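## Task

Take culture plate W06 out of the incubator and set it in out-nest O1. It has to lie flat within the nest's locators, with its well A1 at the nest corner labelled A1 and its lid seated all the way down. All other plates and lids must finish unchanged. The incubator door must finish closed and latched. Anything that stays in place only because the robot holds it does not count. At the end, release the plate and move the gripper away.

## Robot and tools

ROBOT. There is one arm with four axes, SCARA style: a vertical lift (0 to 0.55 m), shoulder (-2 to 2 rad), elbow (-2.8 to 2.8 rad) and wrist yaw (-12.566 to 12.566 rad). It carries a two-finger parallel gripper that always stays level and can never tilt. The fingers point along the gripper's +x axis and close along its y axis. The controlled point, end_effector_position, is midway between the two rubber pads, 2 to 3 cm behind the fingertips. If the elbow reading gets within 0.4 rad of zero, the arm is almost straight and may fold and fault.

FRAMES. The scene frame has its origin on the table top under the arm base. +z is up, and +y is to the left when facing along +x. Results report poses in this frame. Motion commands, however, are offsets in the gripper's own axes.

execute_actions. Argument actions is a list of actions. Each action is a table of up to 15 rows, and each row holds 5 numbers in [-1, 1]: dx, dy, dz, rz, opening. One row is one control step (1/30 s). If a table is short, its last row repeats until 15 steps are done, so one action lasts 0.5 s. dx, dy, dz and rz are an offset, not a pose. They are measured in the gripper frame from the gripper's measured pose at the start of that action; for the first action in a call, that is the last pose reported in this scene. Each row is counted from that same start pose, not from the row before it. The scale is 1.0 = 0.6 m, or 180 degrees for rz. Positive rz turns +x toward +y. The opening is absolute: +1 is fully open (0.140 m) and -1 is closed (0.066 m pad gap). Going from fully open to closed takes at least about 0.6 s. On every step the commanded pose is clipped to at most 70 mm and 16 degrees from the measured pose, and the arm never goes past the last clipped pose. A long offset therefore needs several actions. An empty list just returns the state and images.

move. Argument target is one 5-number row with the same meaning and scale. It is an offset in the gripper frame from the pose in the latest result that shows one. The opening is absolute and is sent when the move starts. speed is in m/s, from 0.002 to 0.5, default 0.25; turning is capped at twice that value in rad/s. The path is a straight line lasting 0.5 to 10 s; if it needs more than 10 s, it stops short. Rotation takes the shorter direction. Nothing is avoided along the way. The hand lags, can drift off the path and can exceed speed, mostly when the arm is nearly straight. The move ends when the path is over and the hand and fingers are still, or 5 s after the path ends. The result carries a "move:" line with the ending (done, off_target, moving, held, fault), the limits that acted, and the remaining distance. limits=paced means the pose was clipped. limits=held means a check blocked some steps, after which the arm may surge well above speed. The ending held means the final step was blocked. With blocking=false, the result arrives after 0.5 s while the arm keeps going. After that, call wait or stop before sending new rows or moves.

wait: seconds 0 to 10. The arm keeps its last command. A running move continues, and the wait returns early if the move ends.
stop: brakes a running move to rest. A fast arm needs more distance to brake. The fingers keep moving.
zoom_image: camera (cam_head_left, cam_head_right, cam_high, cam_low, cam_wrist) and region [x0, y0, x1, y1] in pixels, origin top-left, at most 504 by 504. It shows an enlarged view of that camera's latest image.
finished_scene: scene is the number of the current scene. It is final and reports whether the goal was met. A reply with no tool call ends everything.

RESULTS. The state line gives end_effector_position (m) and end_effector_quat_wxyz in the scene frame. It is less accurate at long reach. Joint positions lists lift (m), shoulder, elbow, wrist yaw (rad) and the finger gap (m). grip_measured is the finger opening on the command scale and may carry a constant error of about 1 mm. Hand target is the pose the controller is currently driving toward. A "pose unreachable" line means a clearance check changed or blocked the command. All five cameras are 504x504; cam_wrist is a fisheye whose pose is computed from the joint readings. The supplied calibration can be off by a couple of degrees and several millimetres.

GRIPPING. To hold something, command an opening below grip_measured: about 0.04 below holds firmly, and a smaller gap holds more lightly. Each pad pushes up to about 18 N. Closing fast can squeeze harder and sometimes springs the fingers open. A held part may now and then be tugged briefly.

TASK HINTS. After a push, the incubator door keeps swinging. If it goes well past 90 degrees, its outside face can no longer be reached to close it. On a labelled item, well A1 is at the labelled short end, in the corner opposite the labelled long side. Plates inside the incubator show their ID on the front. Offsets count from the measured hand pose. Repeating a small offset into a rigid surface therefore does not press harder, but into something that yields it does.

LIMITS AND CAUTIONS. Joint load limits are: lift 52.8 N, shoulder 7.92 N m, elbow 3.96 N m, wrist yaw 1.32 N m, including the weight of anything held. Reaching one causes a torque fault: the arm halts for 10 s and the rest of the call is dropped. Holding a load heats the motors, even while you are thinking, because the robot keeps its last command during that time. MOTOR HOT is a warning at 85 °C. At 100 °C, an OVER-TEMPERATURE FAULT brakes the arm until it cools. A faster move hits harder on contact, and a target set deeper past the contact point presses harder. Do not drop, slip, slam or knock anything. An object knocked or placed off the table ends the scene.

Each tool is called by a JSON object that holds its "op" and its "data", one argument or row to a line.

## Session

{"op": "execute_actions", "data": {
  "actions": []
}}

Scene clock: 0.00 s.
end_effector_position=(+0.3943, -0.1321, +0.4826) grip_measured=+0.99 end_effector_quat_wxyz=(-0.233, -0.000, -0.000, +0.972)
Joint positions: [ 0.478 -0.946 -1.474 -0.25   0.14 ]
Hand target: +0.394, -0.132, +0.483; -0.233, -0.000, -0.000, +0.972

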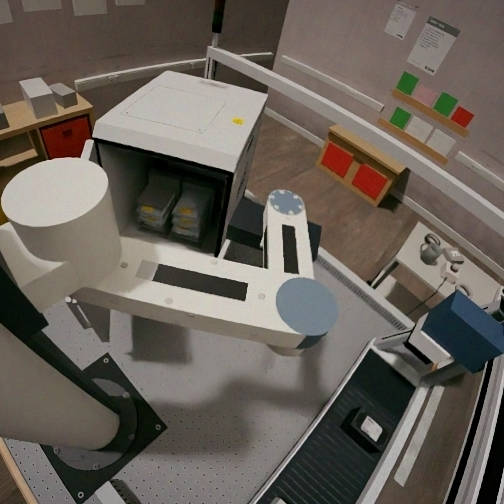

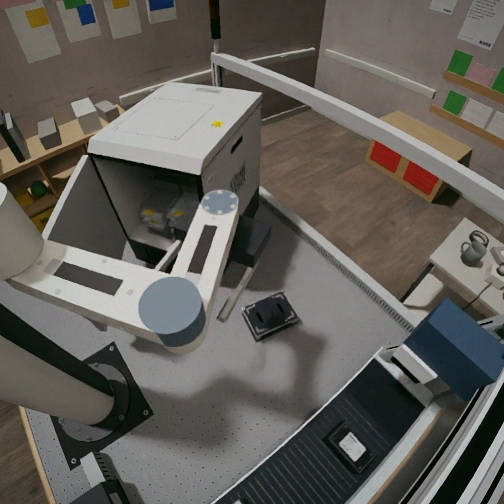

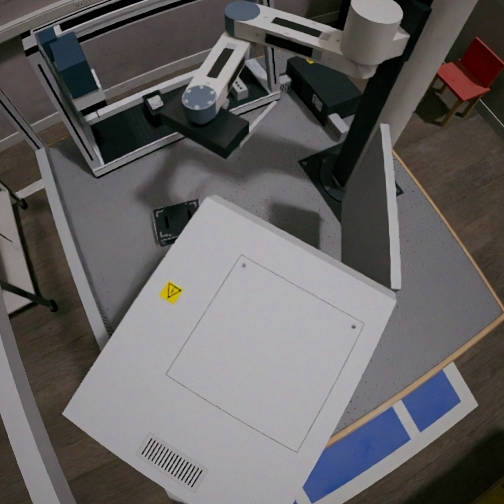

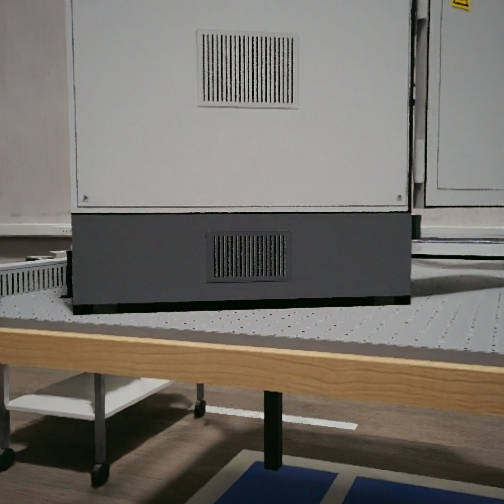

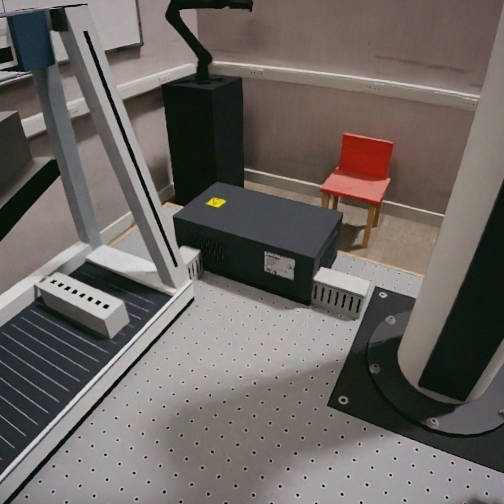

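{"op": "zoom_image", "data": {
  "camera": "cam_head_left",
  "region": [80, 120, 260, 300]
}}

{"op": "zoom_image", "data": {
  "camera": "cam_head_right",
  "region": [30, 130, 330, 360]
}}

Region (80, 120, 260, 300) of cam_head_left's 504x504 image, scaled by 2.800, with more detail than that image has.

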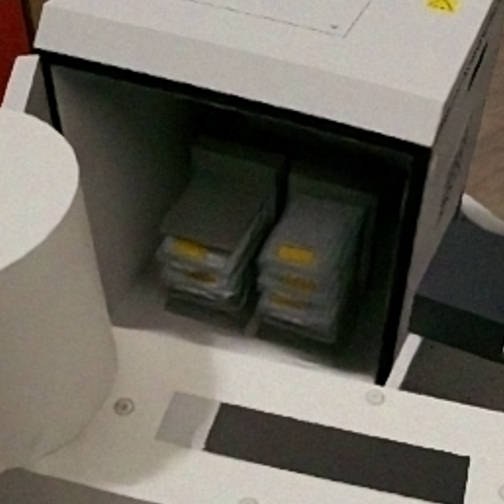

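Region (30, 130, 330, 360) of cam_head_right's 504x504 image, scaled by 1.680, with more detail than that image has; it fills the top 386 rows of this view, and the rest is white.

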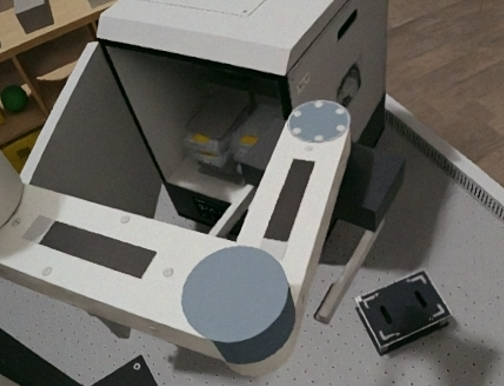

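{"op": "move", "data": {
  "target": [0, 0, 0, -0.97, 1],
  "speed": 0.4
}}

Scene clock: 5.00 s.
end_effector_position=(+0.3958, -0.1321, +0.4826) grip_measured=+0.99 end_effector_quat_wxyz=(+0.923, -0.000, -0.000, +0.385)
Joint positions: [ 0.478 -2.    -1.046 -2.447  0.14 ]
Hand target: +0.396, -0.132, +0.483; +0.923, -0.000, -0.000, +0.385
Off the commanded pose: 0.002 m, 13 deg.
joint sent to its limit — the command would take joint 2 (shoulder) past its lower limit, so that joint was sent only as far as its limit.
move: off_target
camera_calibration (this result's frames):
cam_wrist: T_world_to_cam=[[0.71378, -0.70037, -0.000378042, -0.364872], [-0.420482, -0.428101, -0.799952, 0.483148], [0.560101, 0.571149, -0.600063, 0.238975], [0, 0, 0, 1]] pos_world=[0.329743, -0.185199, 0.529758]

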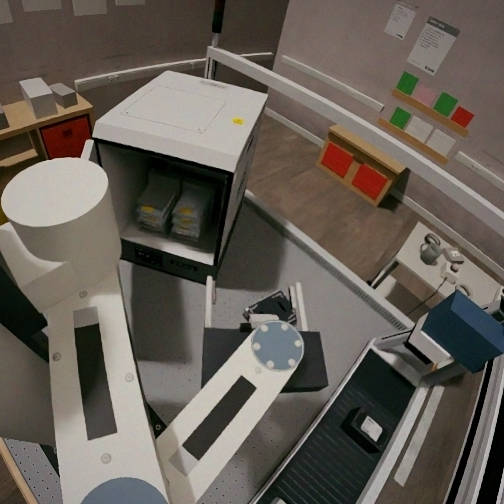

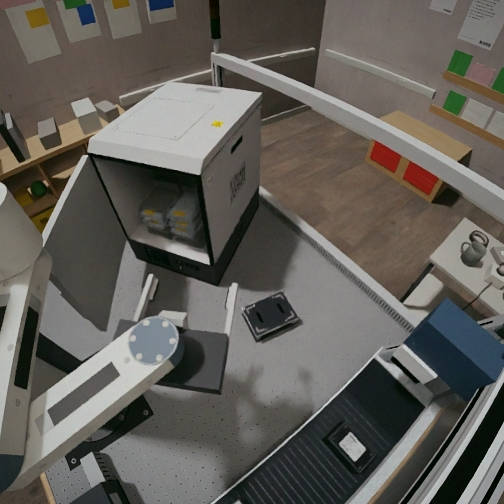

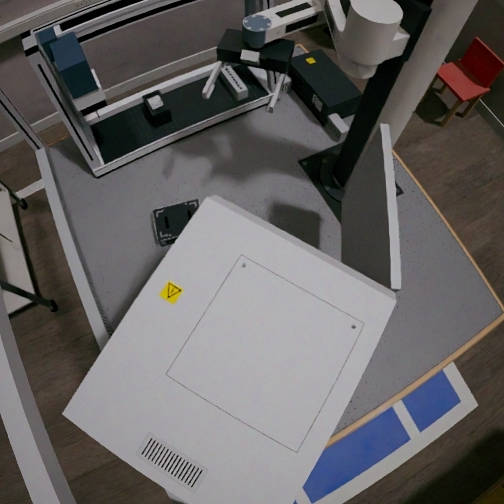

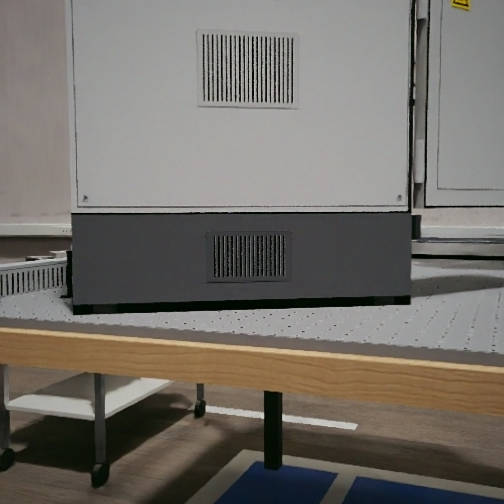

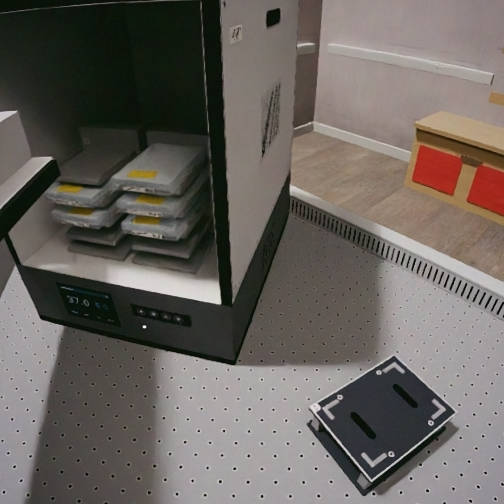

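{"op": "zoom_image", "data": {
  "camera": "cam_wrist",
  "region": [0, 100, 240, 300]
}}

{"op": "zoom_image", "data": {
  "camera": "cam_wrist",
  "region": [290, 340, 470, 504]
}}

Region (0, 100, 240, 300) of cam_wrist's 504x504 image, scaled by 2.100, with more detail than that image has.

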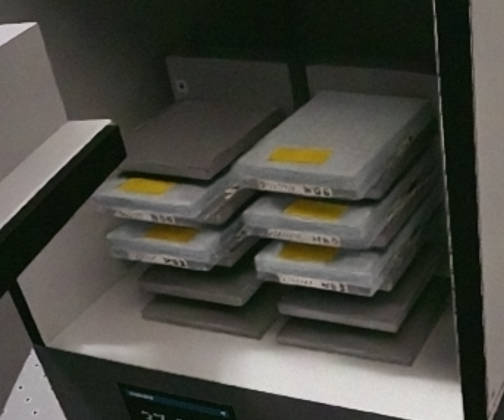

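Region (290, 340, 470, 504) of cam_wrist's 504x504 image, scaled by 2.800, with more detail than that image has; it fills the top 459 rows of this view, and the rest is white.

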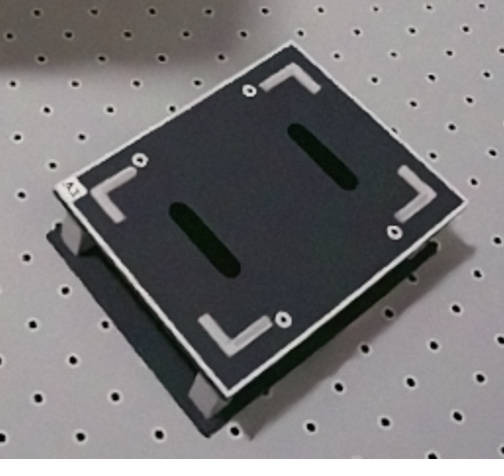

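{"op": "move", "data": {
  "target": [0.448, 0.244, -0.333, -0.071, 1],
  "speed": 0.3
}}

Scene clock: 7.63 s.
end_effector_position=(+0.4806, +0.1622, +0.2827) grip_measured=+0.99 end_effector_quat_wxyz=(+0.960, -0.000, -0.000, +0.280)
Joint positions: [ 0.278 -0.556 -0.804 -4.355  0.14 ]
Hand target: +0.481, +0.162, +0.283; +0.960, -0.000, -0.000, +0.280
Off the commanded pose: 0.000 m, 0 deg.
move: done
camera_calibration (this result's frames):
cam_wrist: T_world_to_cam=[[0.541538, -0.840676, -0.000378042, -0.113839], [-0.504623, -0.324703, -0.799952, 0.508538], [0.672378, 0.433395, -0.600063, -0.1281], [0, 0, 0, 1]] pos_world=[0.4044, 0.12494, 0.329895]

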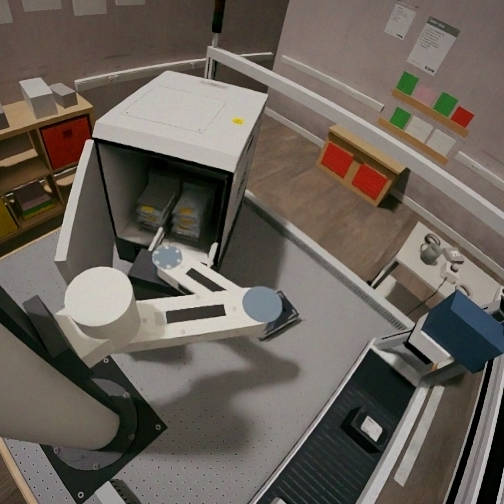

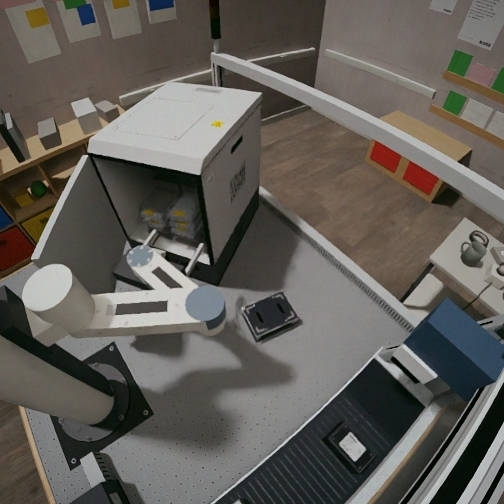

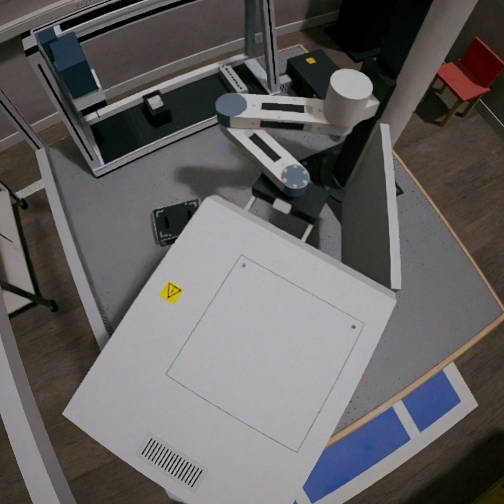

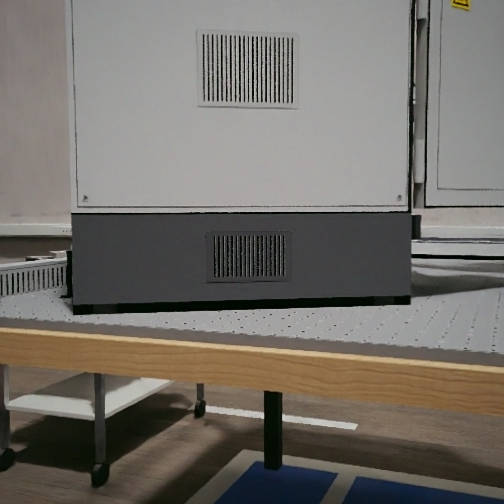

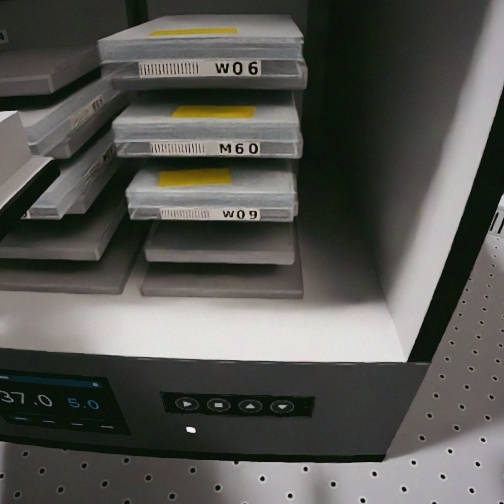

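{"op": "move", "data": {
  "target": [0.07, 0.05, 0.014, 0, 0.05],
  "speed": 0.1
}}

Scene clock: 8.87 s.
end_effector_position=(+0.4998, +0.2101, +0.2911) grip_measured=+0.05 end_effector_quat_wxyz=(+0.960, -0.000, -0.000, +0.280)
Joint positions: [ 0.286 -0.361 -0.978 -4.376  0.105]
Hand target: +0.500, +0.210, +0.291; +0.960, -0.000, -0.000, +0.280
Off the commanded pose: 0.000 m, 0 deg.
move: done
camera_calibration (this result's frames):
cam_wrist: T_world_to_cam=[[0.541493, -0.840705, -0.000378042, -0.0839026], [-0.50464, -0.324676, -0.799952, 0.540526], [0.672402, 0.433359, -0.600063, -0.15678], [0, 0, 0, 1]] pos_world=[0.423623, 0.1729, 0.338285]

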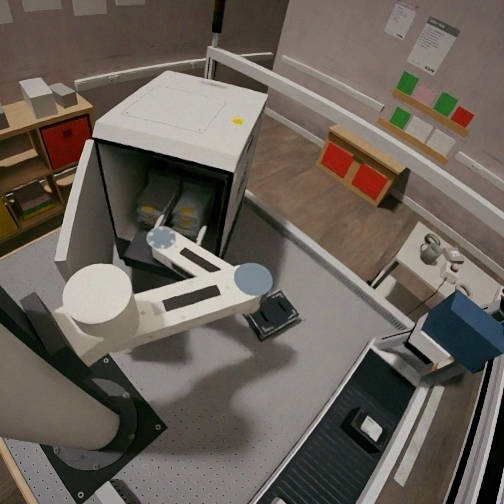

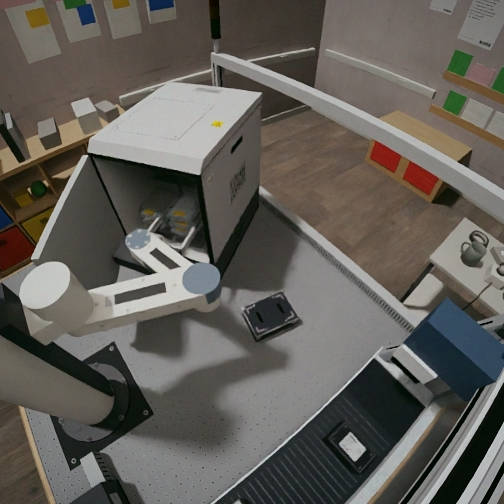

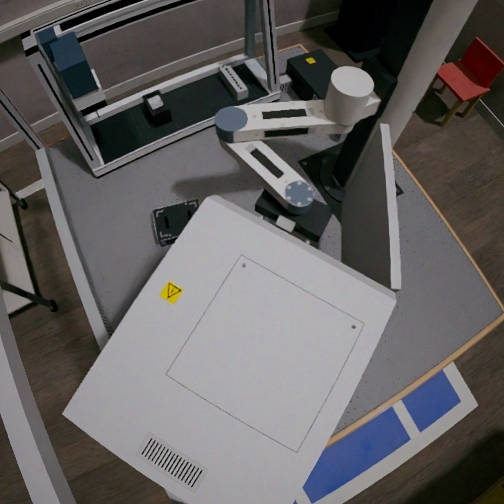

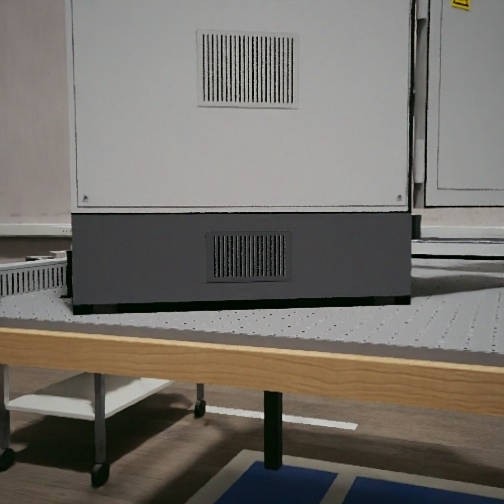

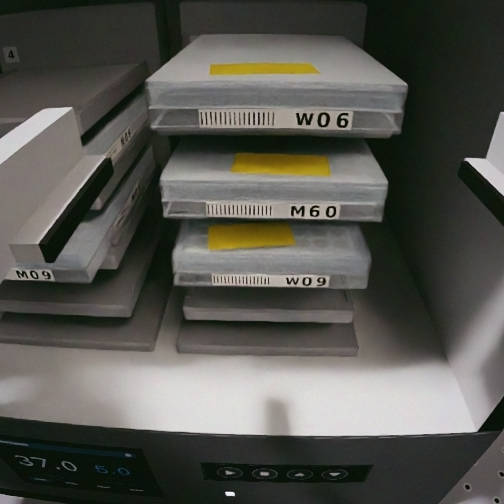

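{"op": "move", "data": {
  "target": [0.0, 0.002, 0.0115, -0.008, 0.05],
  "speed": 0.05
}}

{"op": "move", "data": {
  "target": [0.1, 0, 0, 0, 0.05],
  "speed": 0.08
}}

Scene clock: 9.83 s.
end_effector_position=(+0.4991, +0.2111, +0.2980) grip_measured=+0.05 end_effector_quat_wxyz=(+0.963, -0.000, -0.000, +0.268)
Joint positions: [ 0.293 -0.341 -0.979 -4.42   0.105]
Hand target: +0.499, +0.211, +0.298; +0.963, -0.000, -0.000, +0.268
Off the commanded pose: 0.000 m, 0 deg.
move: done
camera_calibration (this result's frames):
cam_wrist: T_world_to_cam=[[0.52043, -0.853904, -0.000378042, -0.0693889], [-0.512554, -0.312033, -0.799952, 0.547311], [0.682965, 0.416513, -0.600063, -0.154339], [0, 0, 0, 1]] pos_world=[0.422047, 0.175812, 0.345183]

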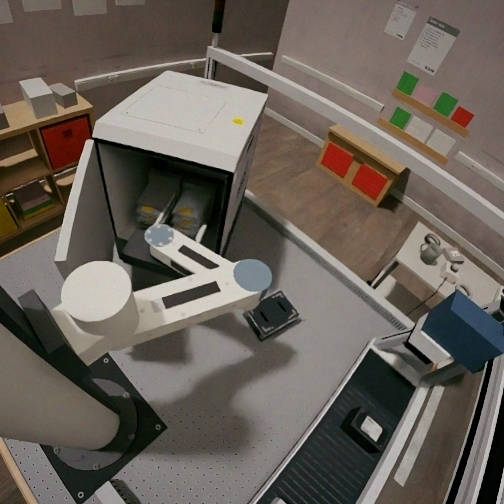

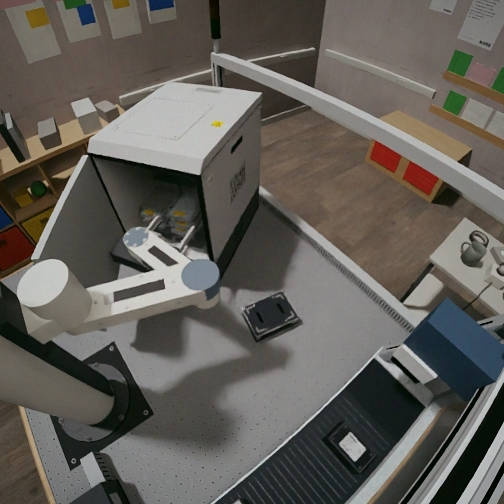

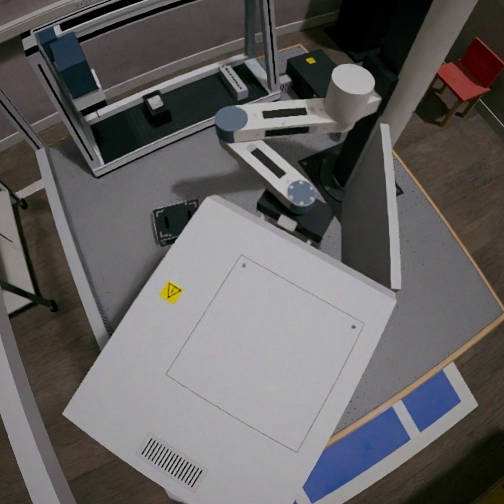

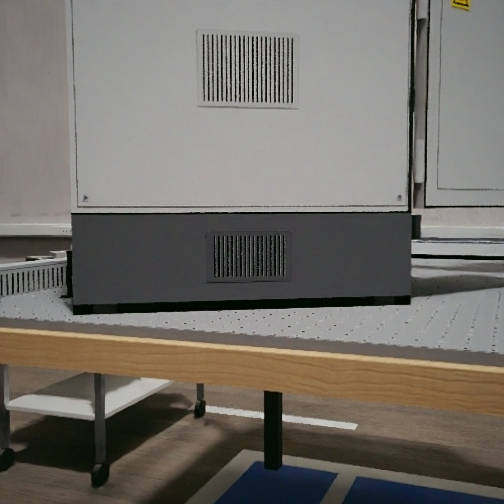

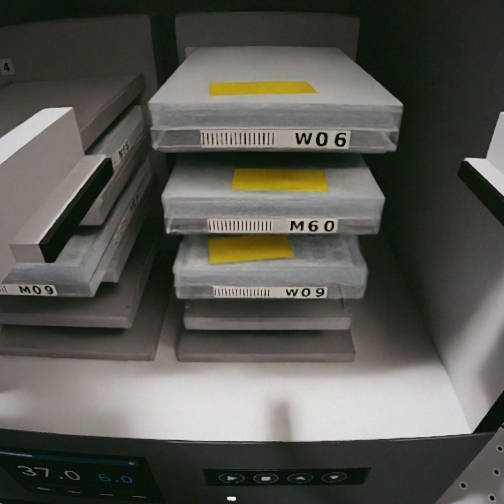

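Scene clock: 10.87 s.
end_effector_position=(+0.5506, +0.2421, +0.2980) grip_measured=+0.05 end_effector_quat_wxyz=(+0.963, -0.000, -0.000, +0.268)
Joint positions: [ 0.293 -0.252 -1.254 -4.234  0.105]
Hand target: +0.550, +0.242, +0.298; +0.963, -0.000, -0.000, +0.268
Off the commanded pose: 0.000 m, 0 deg.
move: done
camera_calibration (this result's frames):
cam_wrist: T_world_to_cam=[[0.519975, -0.854181, -0.000378042, -0.0693982], [-0.51272, -0.31176, -0.799952, 0.583357], [0.683187, 0.416149, -0.600063, -0.202393], [0, 0, 0, 1]] pos_world=[0.473456, 0.206814, 0.345183]

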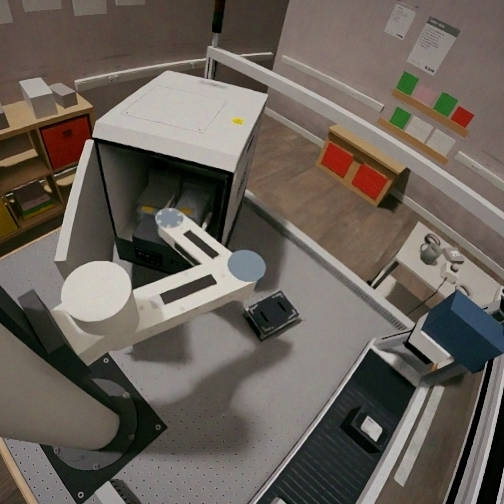

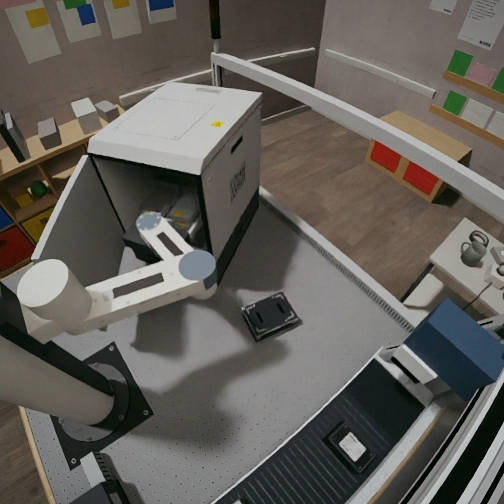

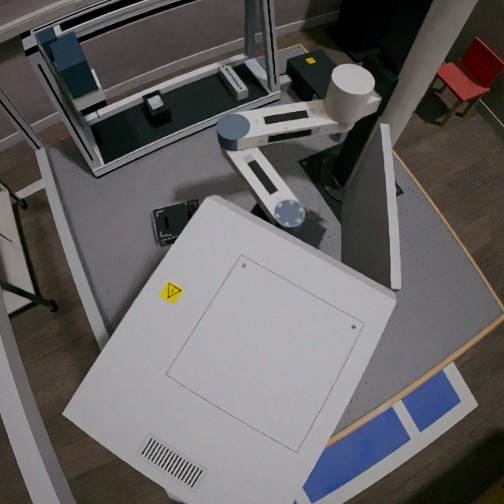

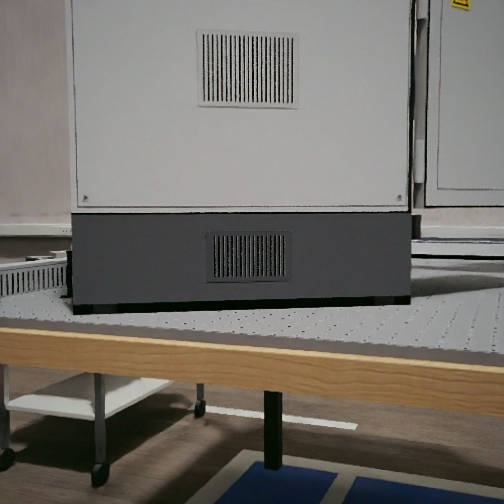

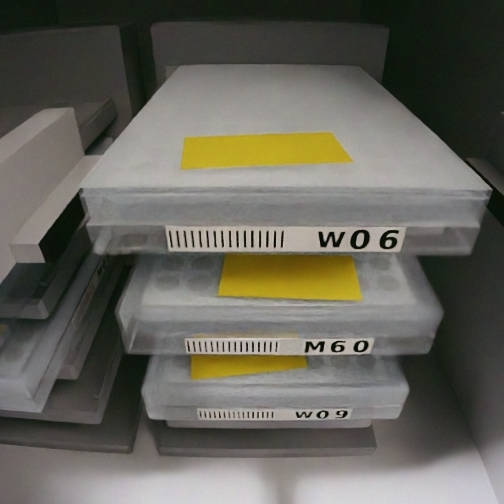

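{"op": "move", "data": {
  "target": [0.075, 0.002, 0, 0, 0.05],
  "speed": 0.06
}}

{"op": "move", "data": {
  "target": [0, 0, 0, 0, -0.6],
  "speed": 0.05
}}

Scene clock: 11.93 s.
end_effector_position=(+0.5885, +0.2663, +0.2980) grip_measured=+0.05 end_effector_quat_wxyz=(+0.963, -0.000, -0.000, +0.268)
Joint positions: [ 0.293 -0.163 -1.48  -4.098  0.105]
Hand target: +0.588, +0.266, +0.298; +0.963, -0.000, -0.000, +0.268
Off the commanded pose: 0.000 m, 0 deg.
move: done
camera_calibration (this result's frames):
cam_wrist: T_world_to_cam=[[0.519519, -0.854459, -0.000378042, -0.0681366], [-0.512887, -0.311486, -0.799952, 0.610403], [0.683409, 0.415784, -0.600063, -0.238448], [0, 0, 0, 1]] pos_world=[0.511423, 0.231055, 0.345183]

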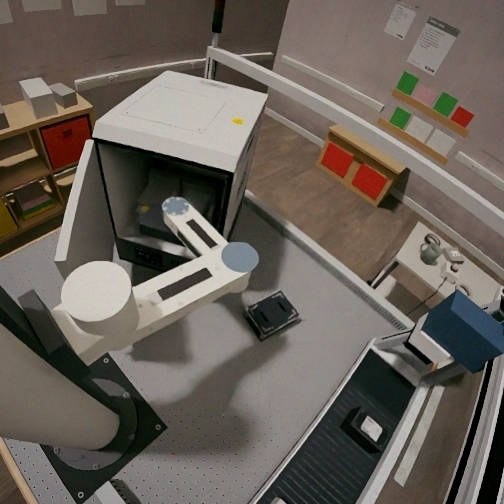

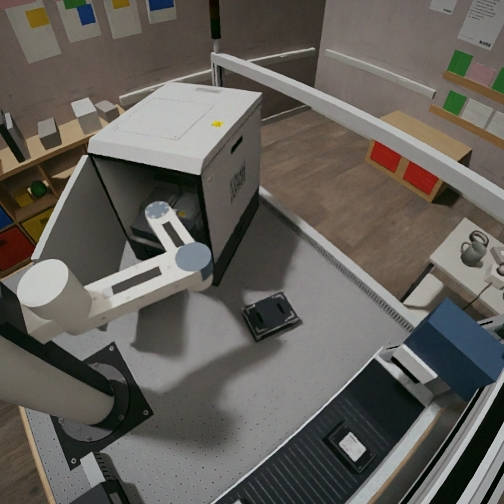

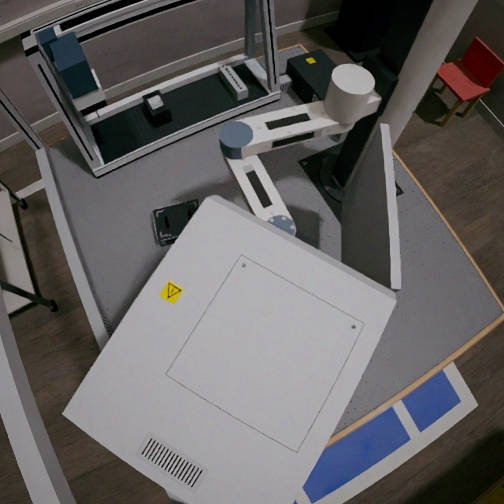

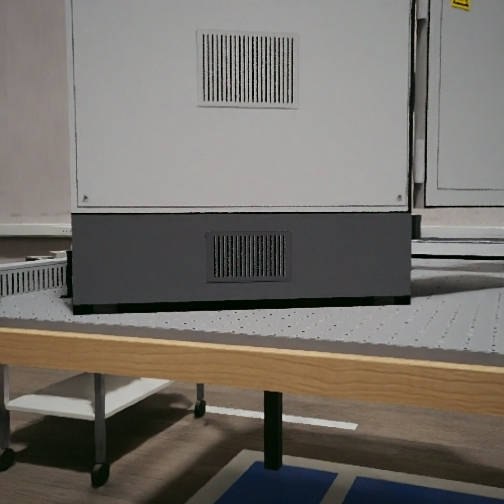

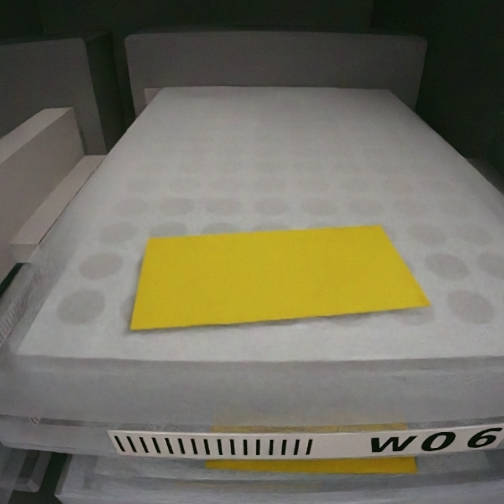

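Scene clock: 12.43 s.
end_effector_position=(+0.5879, +0.2670, +0.2982) grip_measured=-0.49 end_effector_quat_wxyz=(+0.963, -0.000, -0.000, +0.269)
Joint positions: [ 0.293 -0.161 -1.48  -4.096  0.085]
Hand target: +0.589, +0.266, +0.298; +0.963, -0.000, -0.000, +0.268
Off the commanded pose: 0.001 m, 0 deg.
move: done
camera_calibration (this result's frames):
cam_wrist: T_world_to_cam=[[0.522365, -0.852722, -0.000378042, -0.0693281], [-0.511845, -0.313194, -0.799952, 0.610358], [0.682019, 0.418061, -0.600063, -0.238013], [0, 0, 0, 1]] pos_world=[0.510952, 0.231547, 0.345409]

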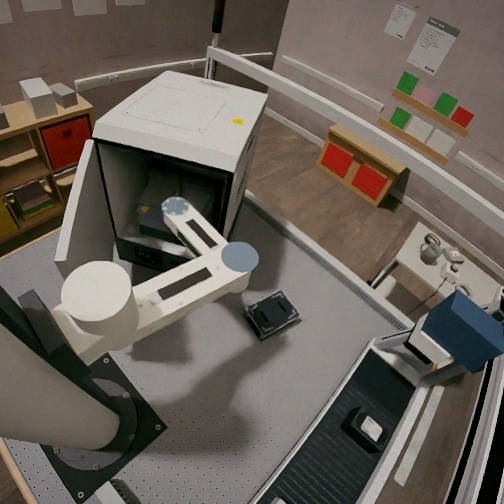

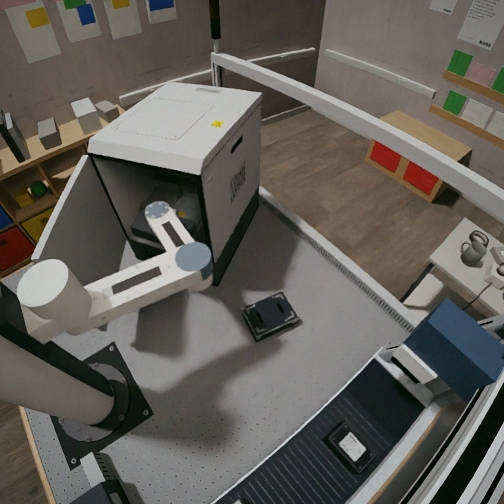

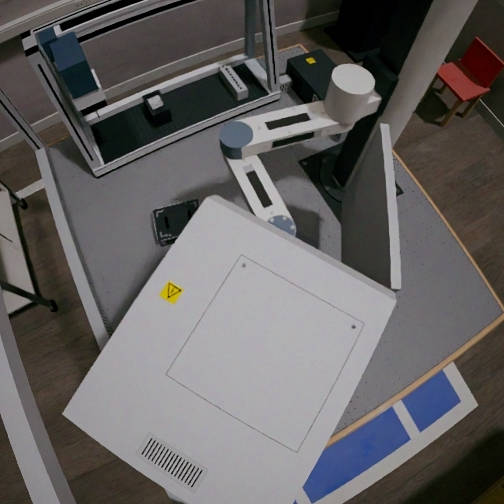

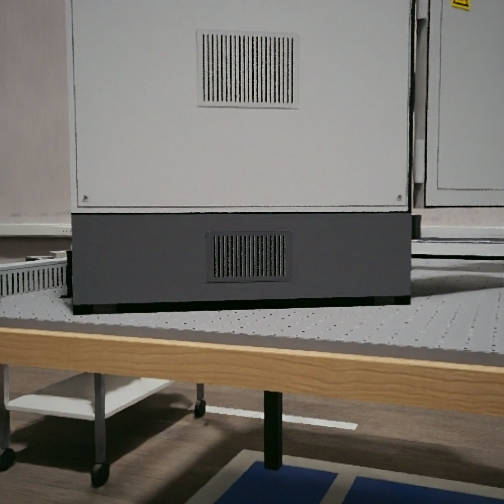

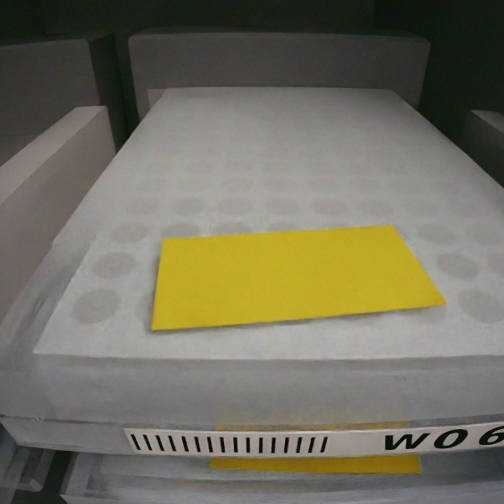

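{"op": "move", "data": {
  "target": [0, 0, 0.012, 0, -0.6],
  "speed": 0.04
}}

{"op": "move", "data": {
  "target": [-0.3, 0, 0, 0, -0.6],
  "speed": 0.12
}}

Scene clock: 13.67 s.
end_effector_position=(+0.5878, +0.2672, +0.3054) grip_measured=-0.49 end_effector_quat_wxyz=(+0.963, -0.000, -0.000, +0.270)
Joint positions: [ 0.3   -0.161 -1.48  -4.096  0.085]
Hand target: +0.588, +0.267, +0.305; +0.963, -0.000, -0.000, +0.269
Off the commanded pose: 0.000 m, 0 deg.
move: done
camera_calibration (this result's frames):
cam_wrist: T_world_to_cam=[[0.522859, -0.852419, -0.000378042, -0.0695176], [-0.511664, -0.313491, -0.799952, 0.616062], [0.681776, 0.418456, -0.600063, -0.233652], [0, 0, 0, 1]] pos_world=[0.510863, 0.231645, 0.352588]

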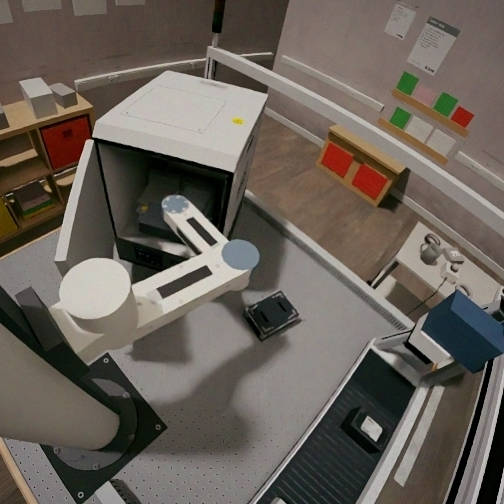

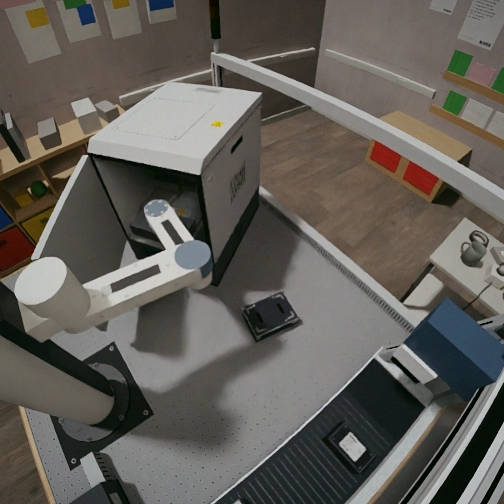

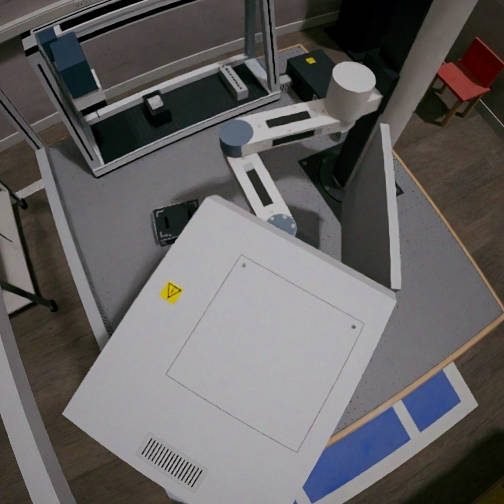

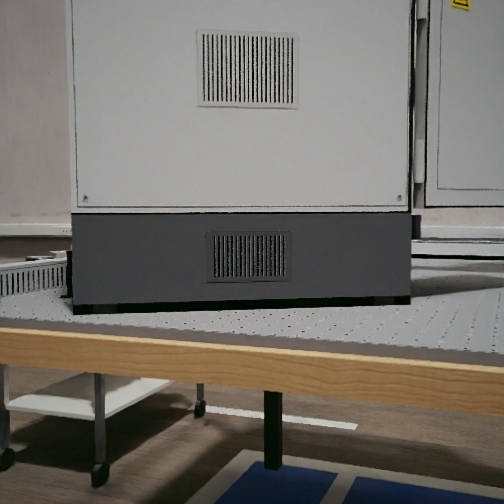

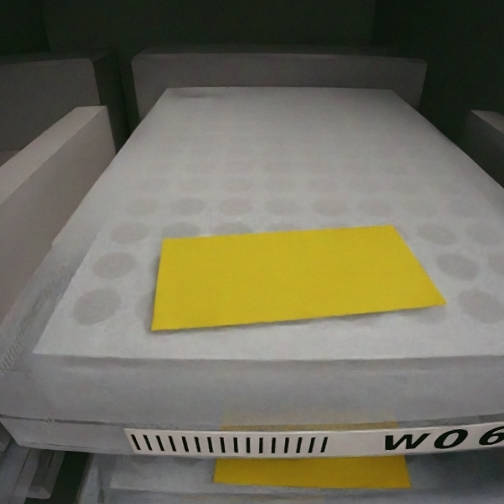

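Scene clock: 15.47 s.
end_effector_position=(+0.4340, +0.1736, +0.3054) grip_measured=-0.49 end_effector_quat_wxyz=(+0.963, -0.000, -0.000, +0.270)
Joint positions: [ 0.3   -0.394 -0.657 -4.685  0.085]
Hand target: +0.434, +0.174, +0.305; +0.963, -0.000, -0.000, +0.270
Off the commanded pose: 0.000 m, 0 deg.
move: done
camera_calibration (this result's frames):
cam_wrist: T_world_to_cam=[[0.523139, -0.852247, -0.000378042, -0.0690129], [-0.511561, -0.313659, -0.799952, 0.508015], [0.681639, 0.41868, -0.600063, -0.0896212], [0, 0, 0, 1]] pos_world=[0.357073, 0.13805, 0.352584]

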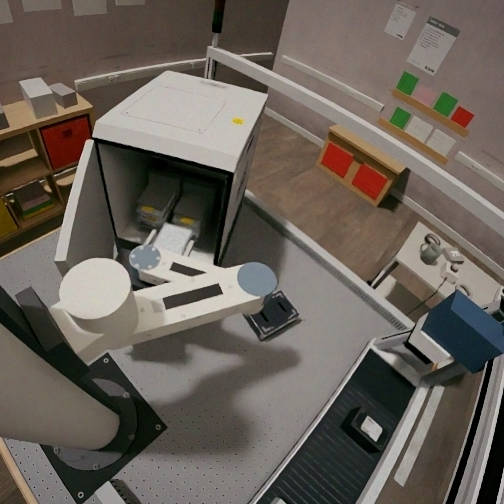

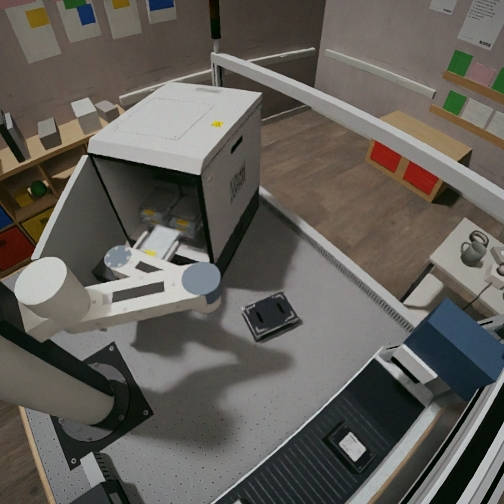

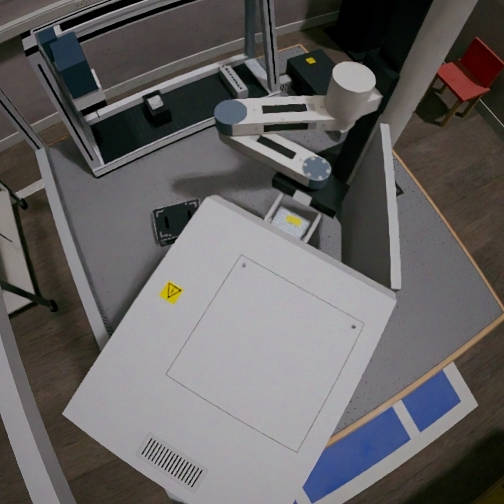

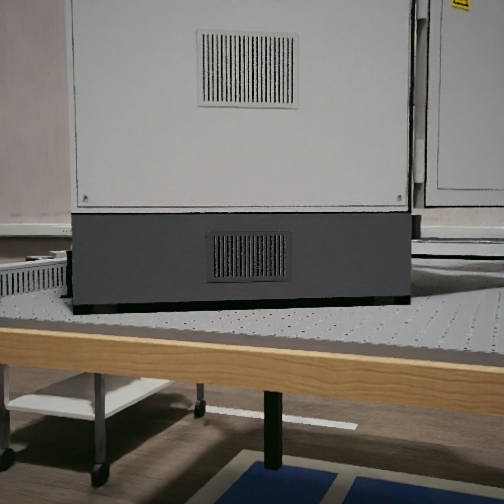

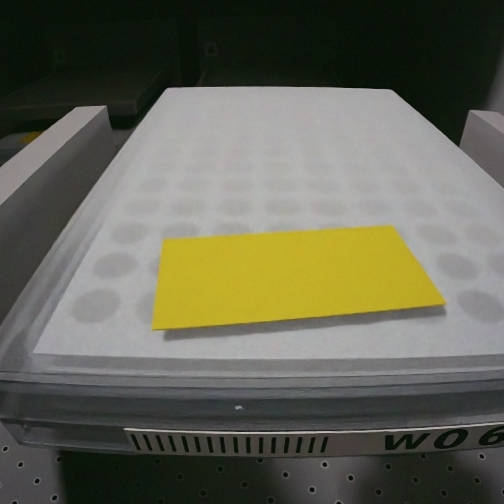

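{"op": "move", "data": {
  "target": [-0.04, -0.42, 0, 0, -0.6],
  "speed": 0.2
}}

Scene clock: 17.13 s.
end_effector_position=(+0.5447, -0.0543, +0.3054) grip_measured=-0.49 end_effector_quat_wxyz=(+0.963, -0.000, -0.000, +0.269)
Joint positions: [ 0.3   -1.355 -1.13  -3.253  0.085]
Hand target: +0.545, -0.054, +0.305; +0.963, -0.000, -0.000, +0.270
Off the commanded pose: 0.000 m, 0 deg.
move: done
camera_calibration (this result's frames):
cam_wrist: T_world_to_cam=[[0.522531, -0.85262, -0.000378042, -0.320818], [-0.511784, -0.313294, -0.799952, 0.49326], [0.681937, 0.418194, -0.600063, -0.0698004], [0, 0, 0, 1]] pos_world=[0.467679, -0.0898101, 0.352579]

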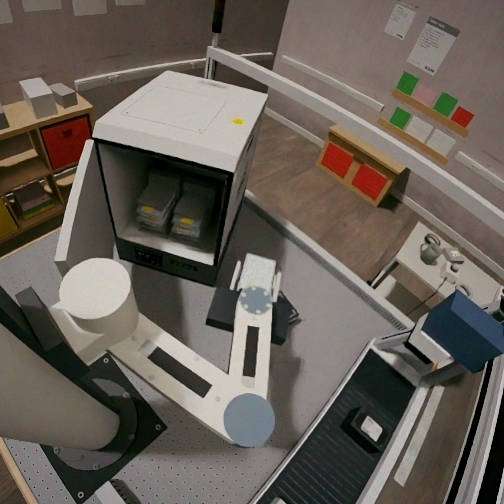

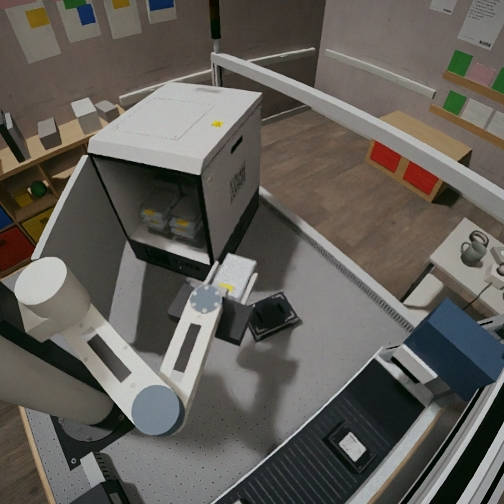

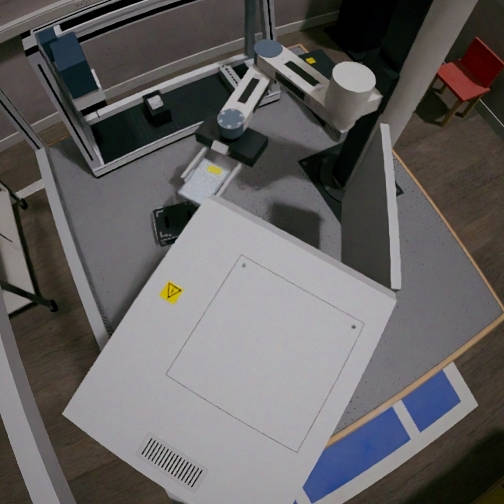

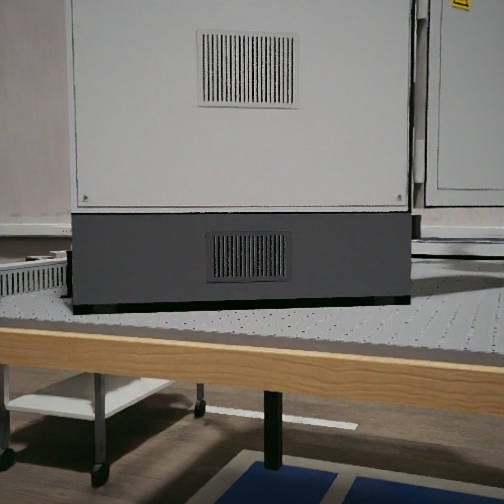

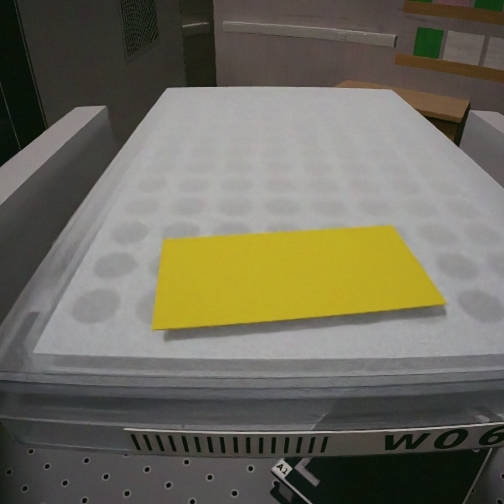

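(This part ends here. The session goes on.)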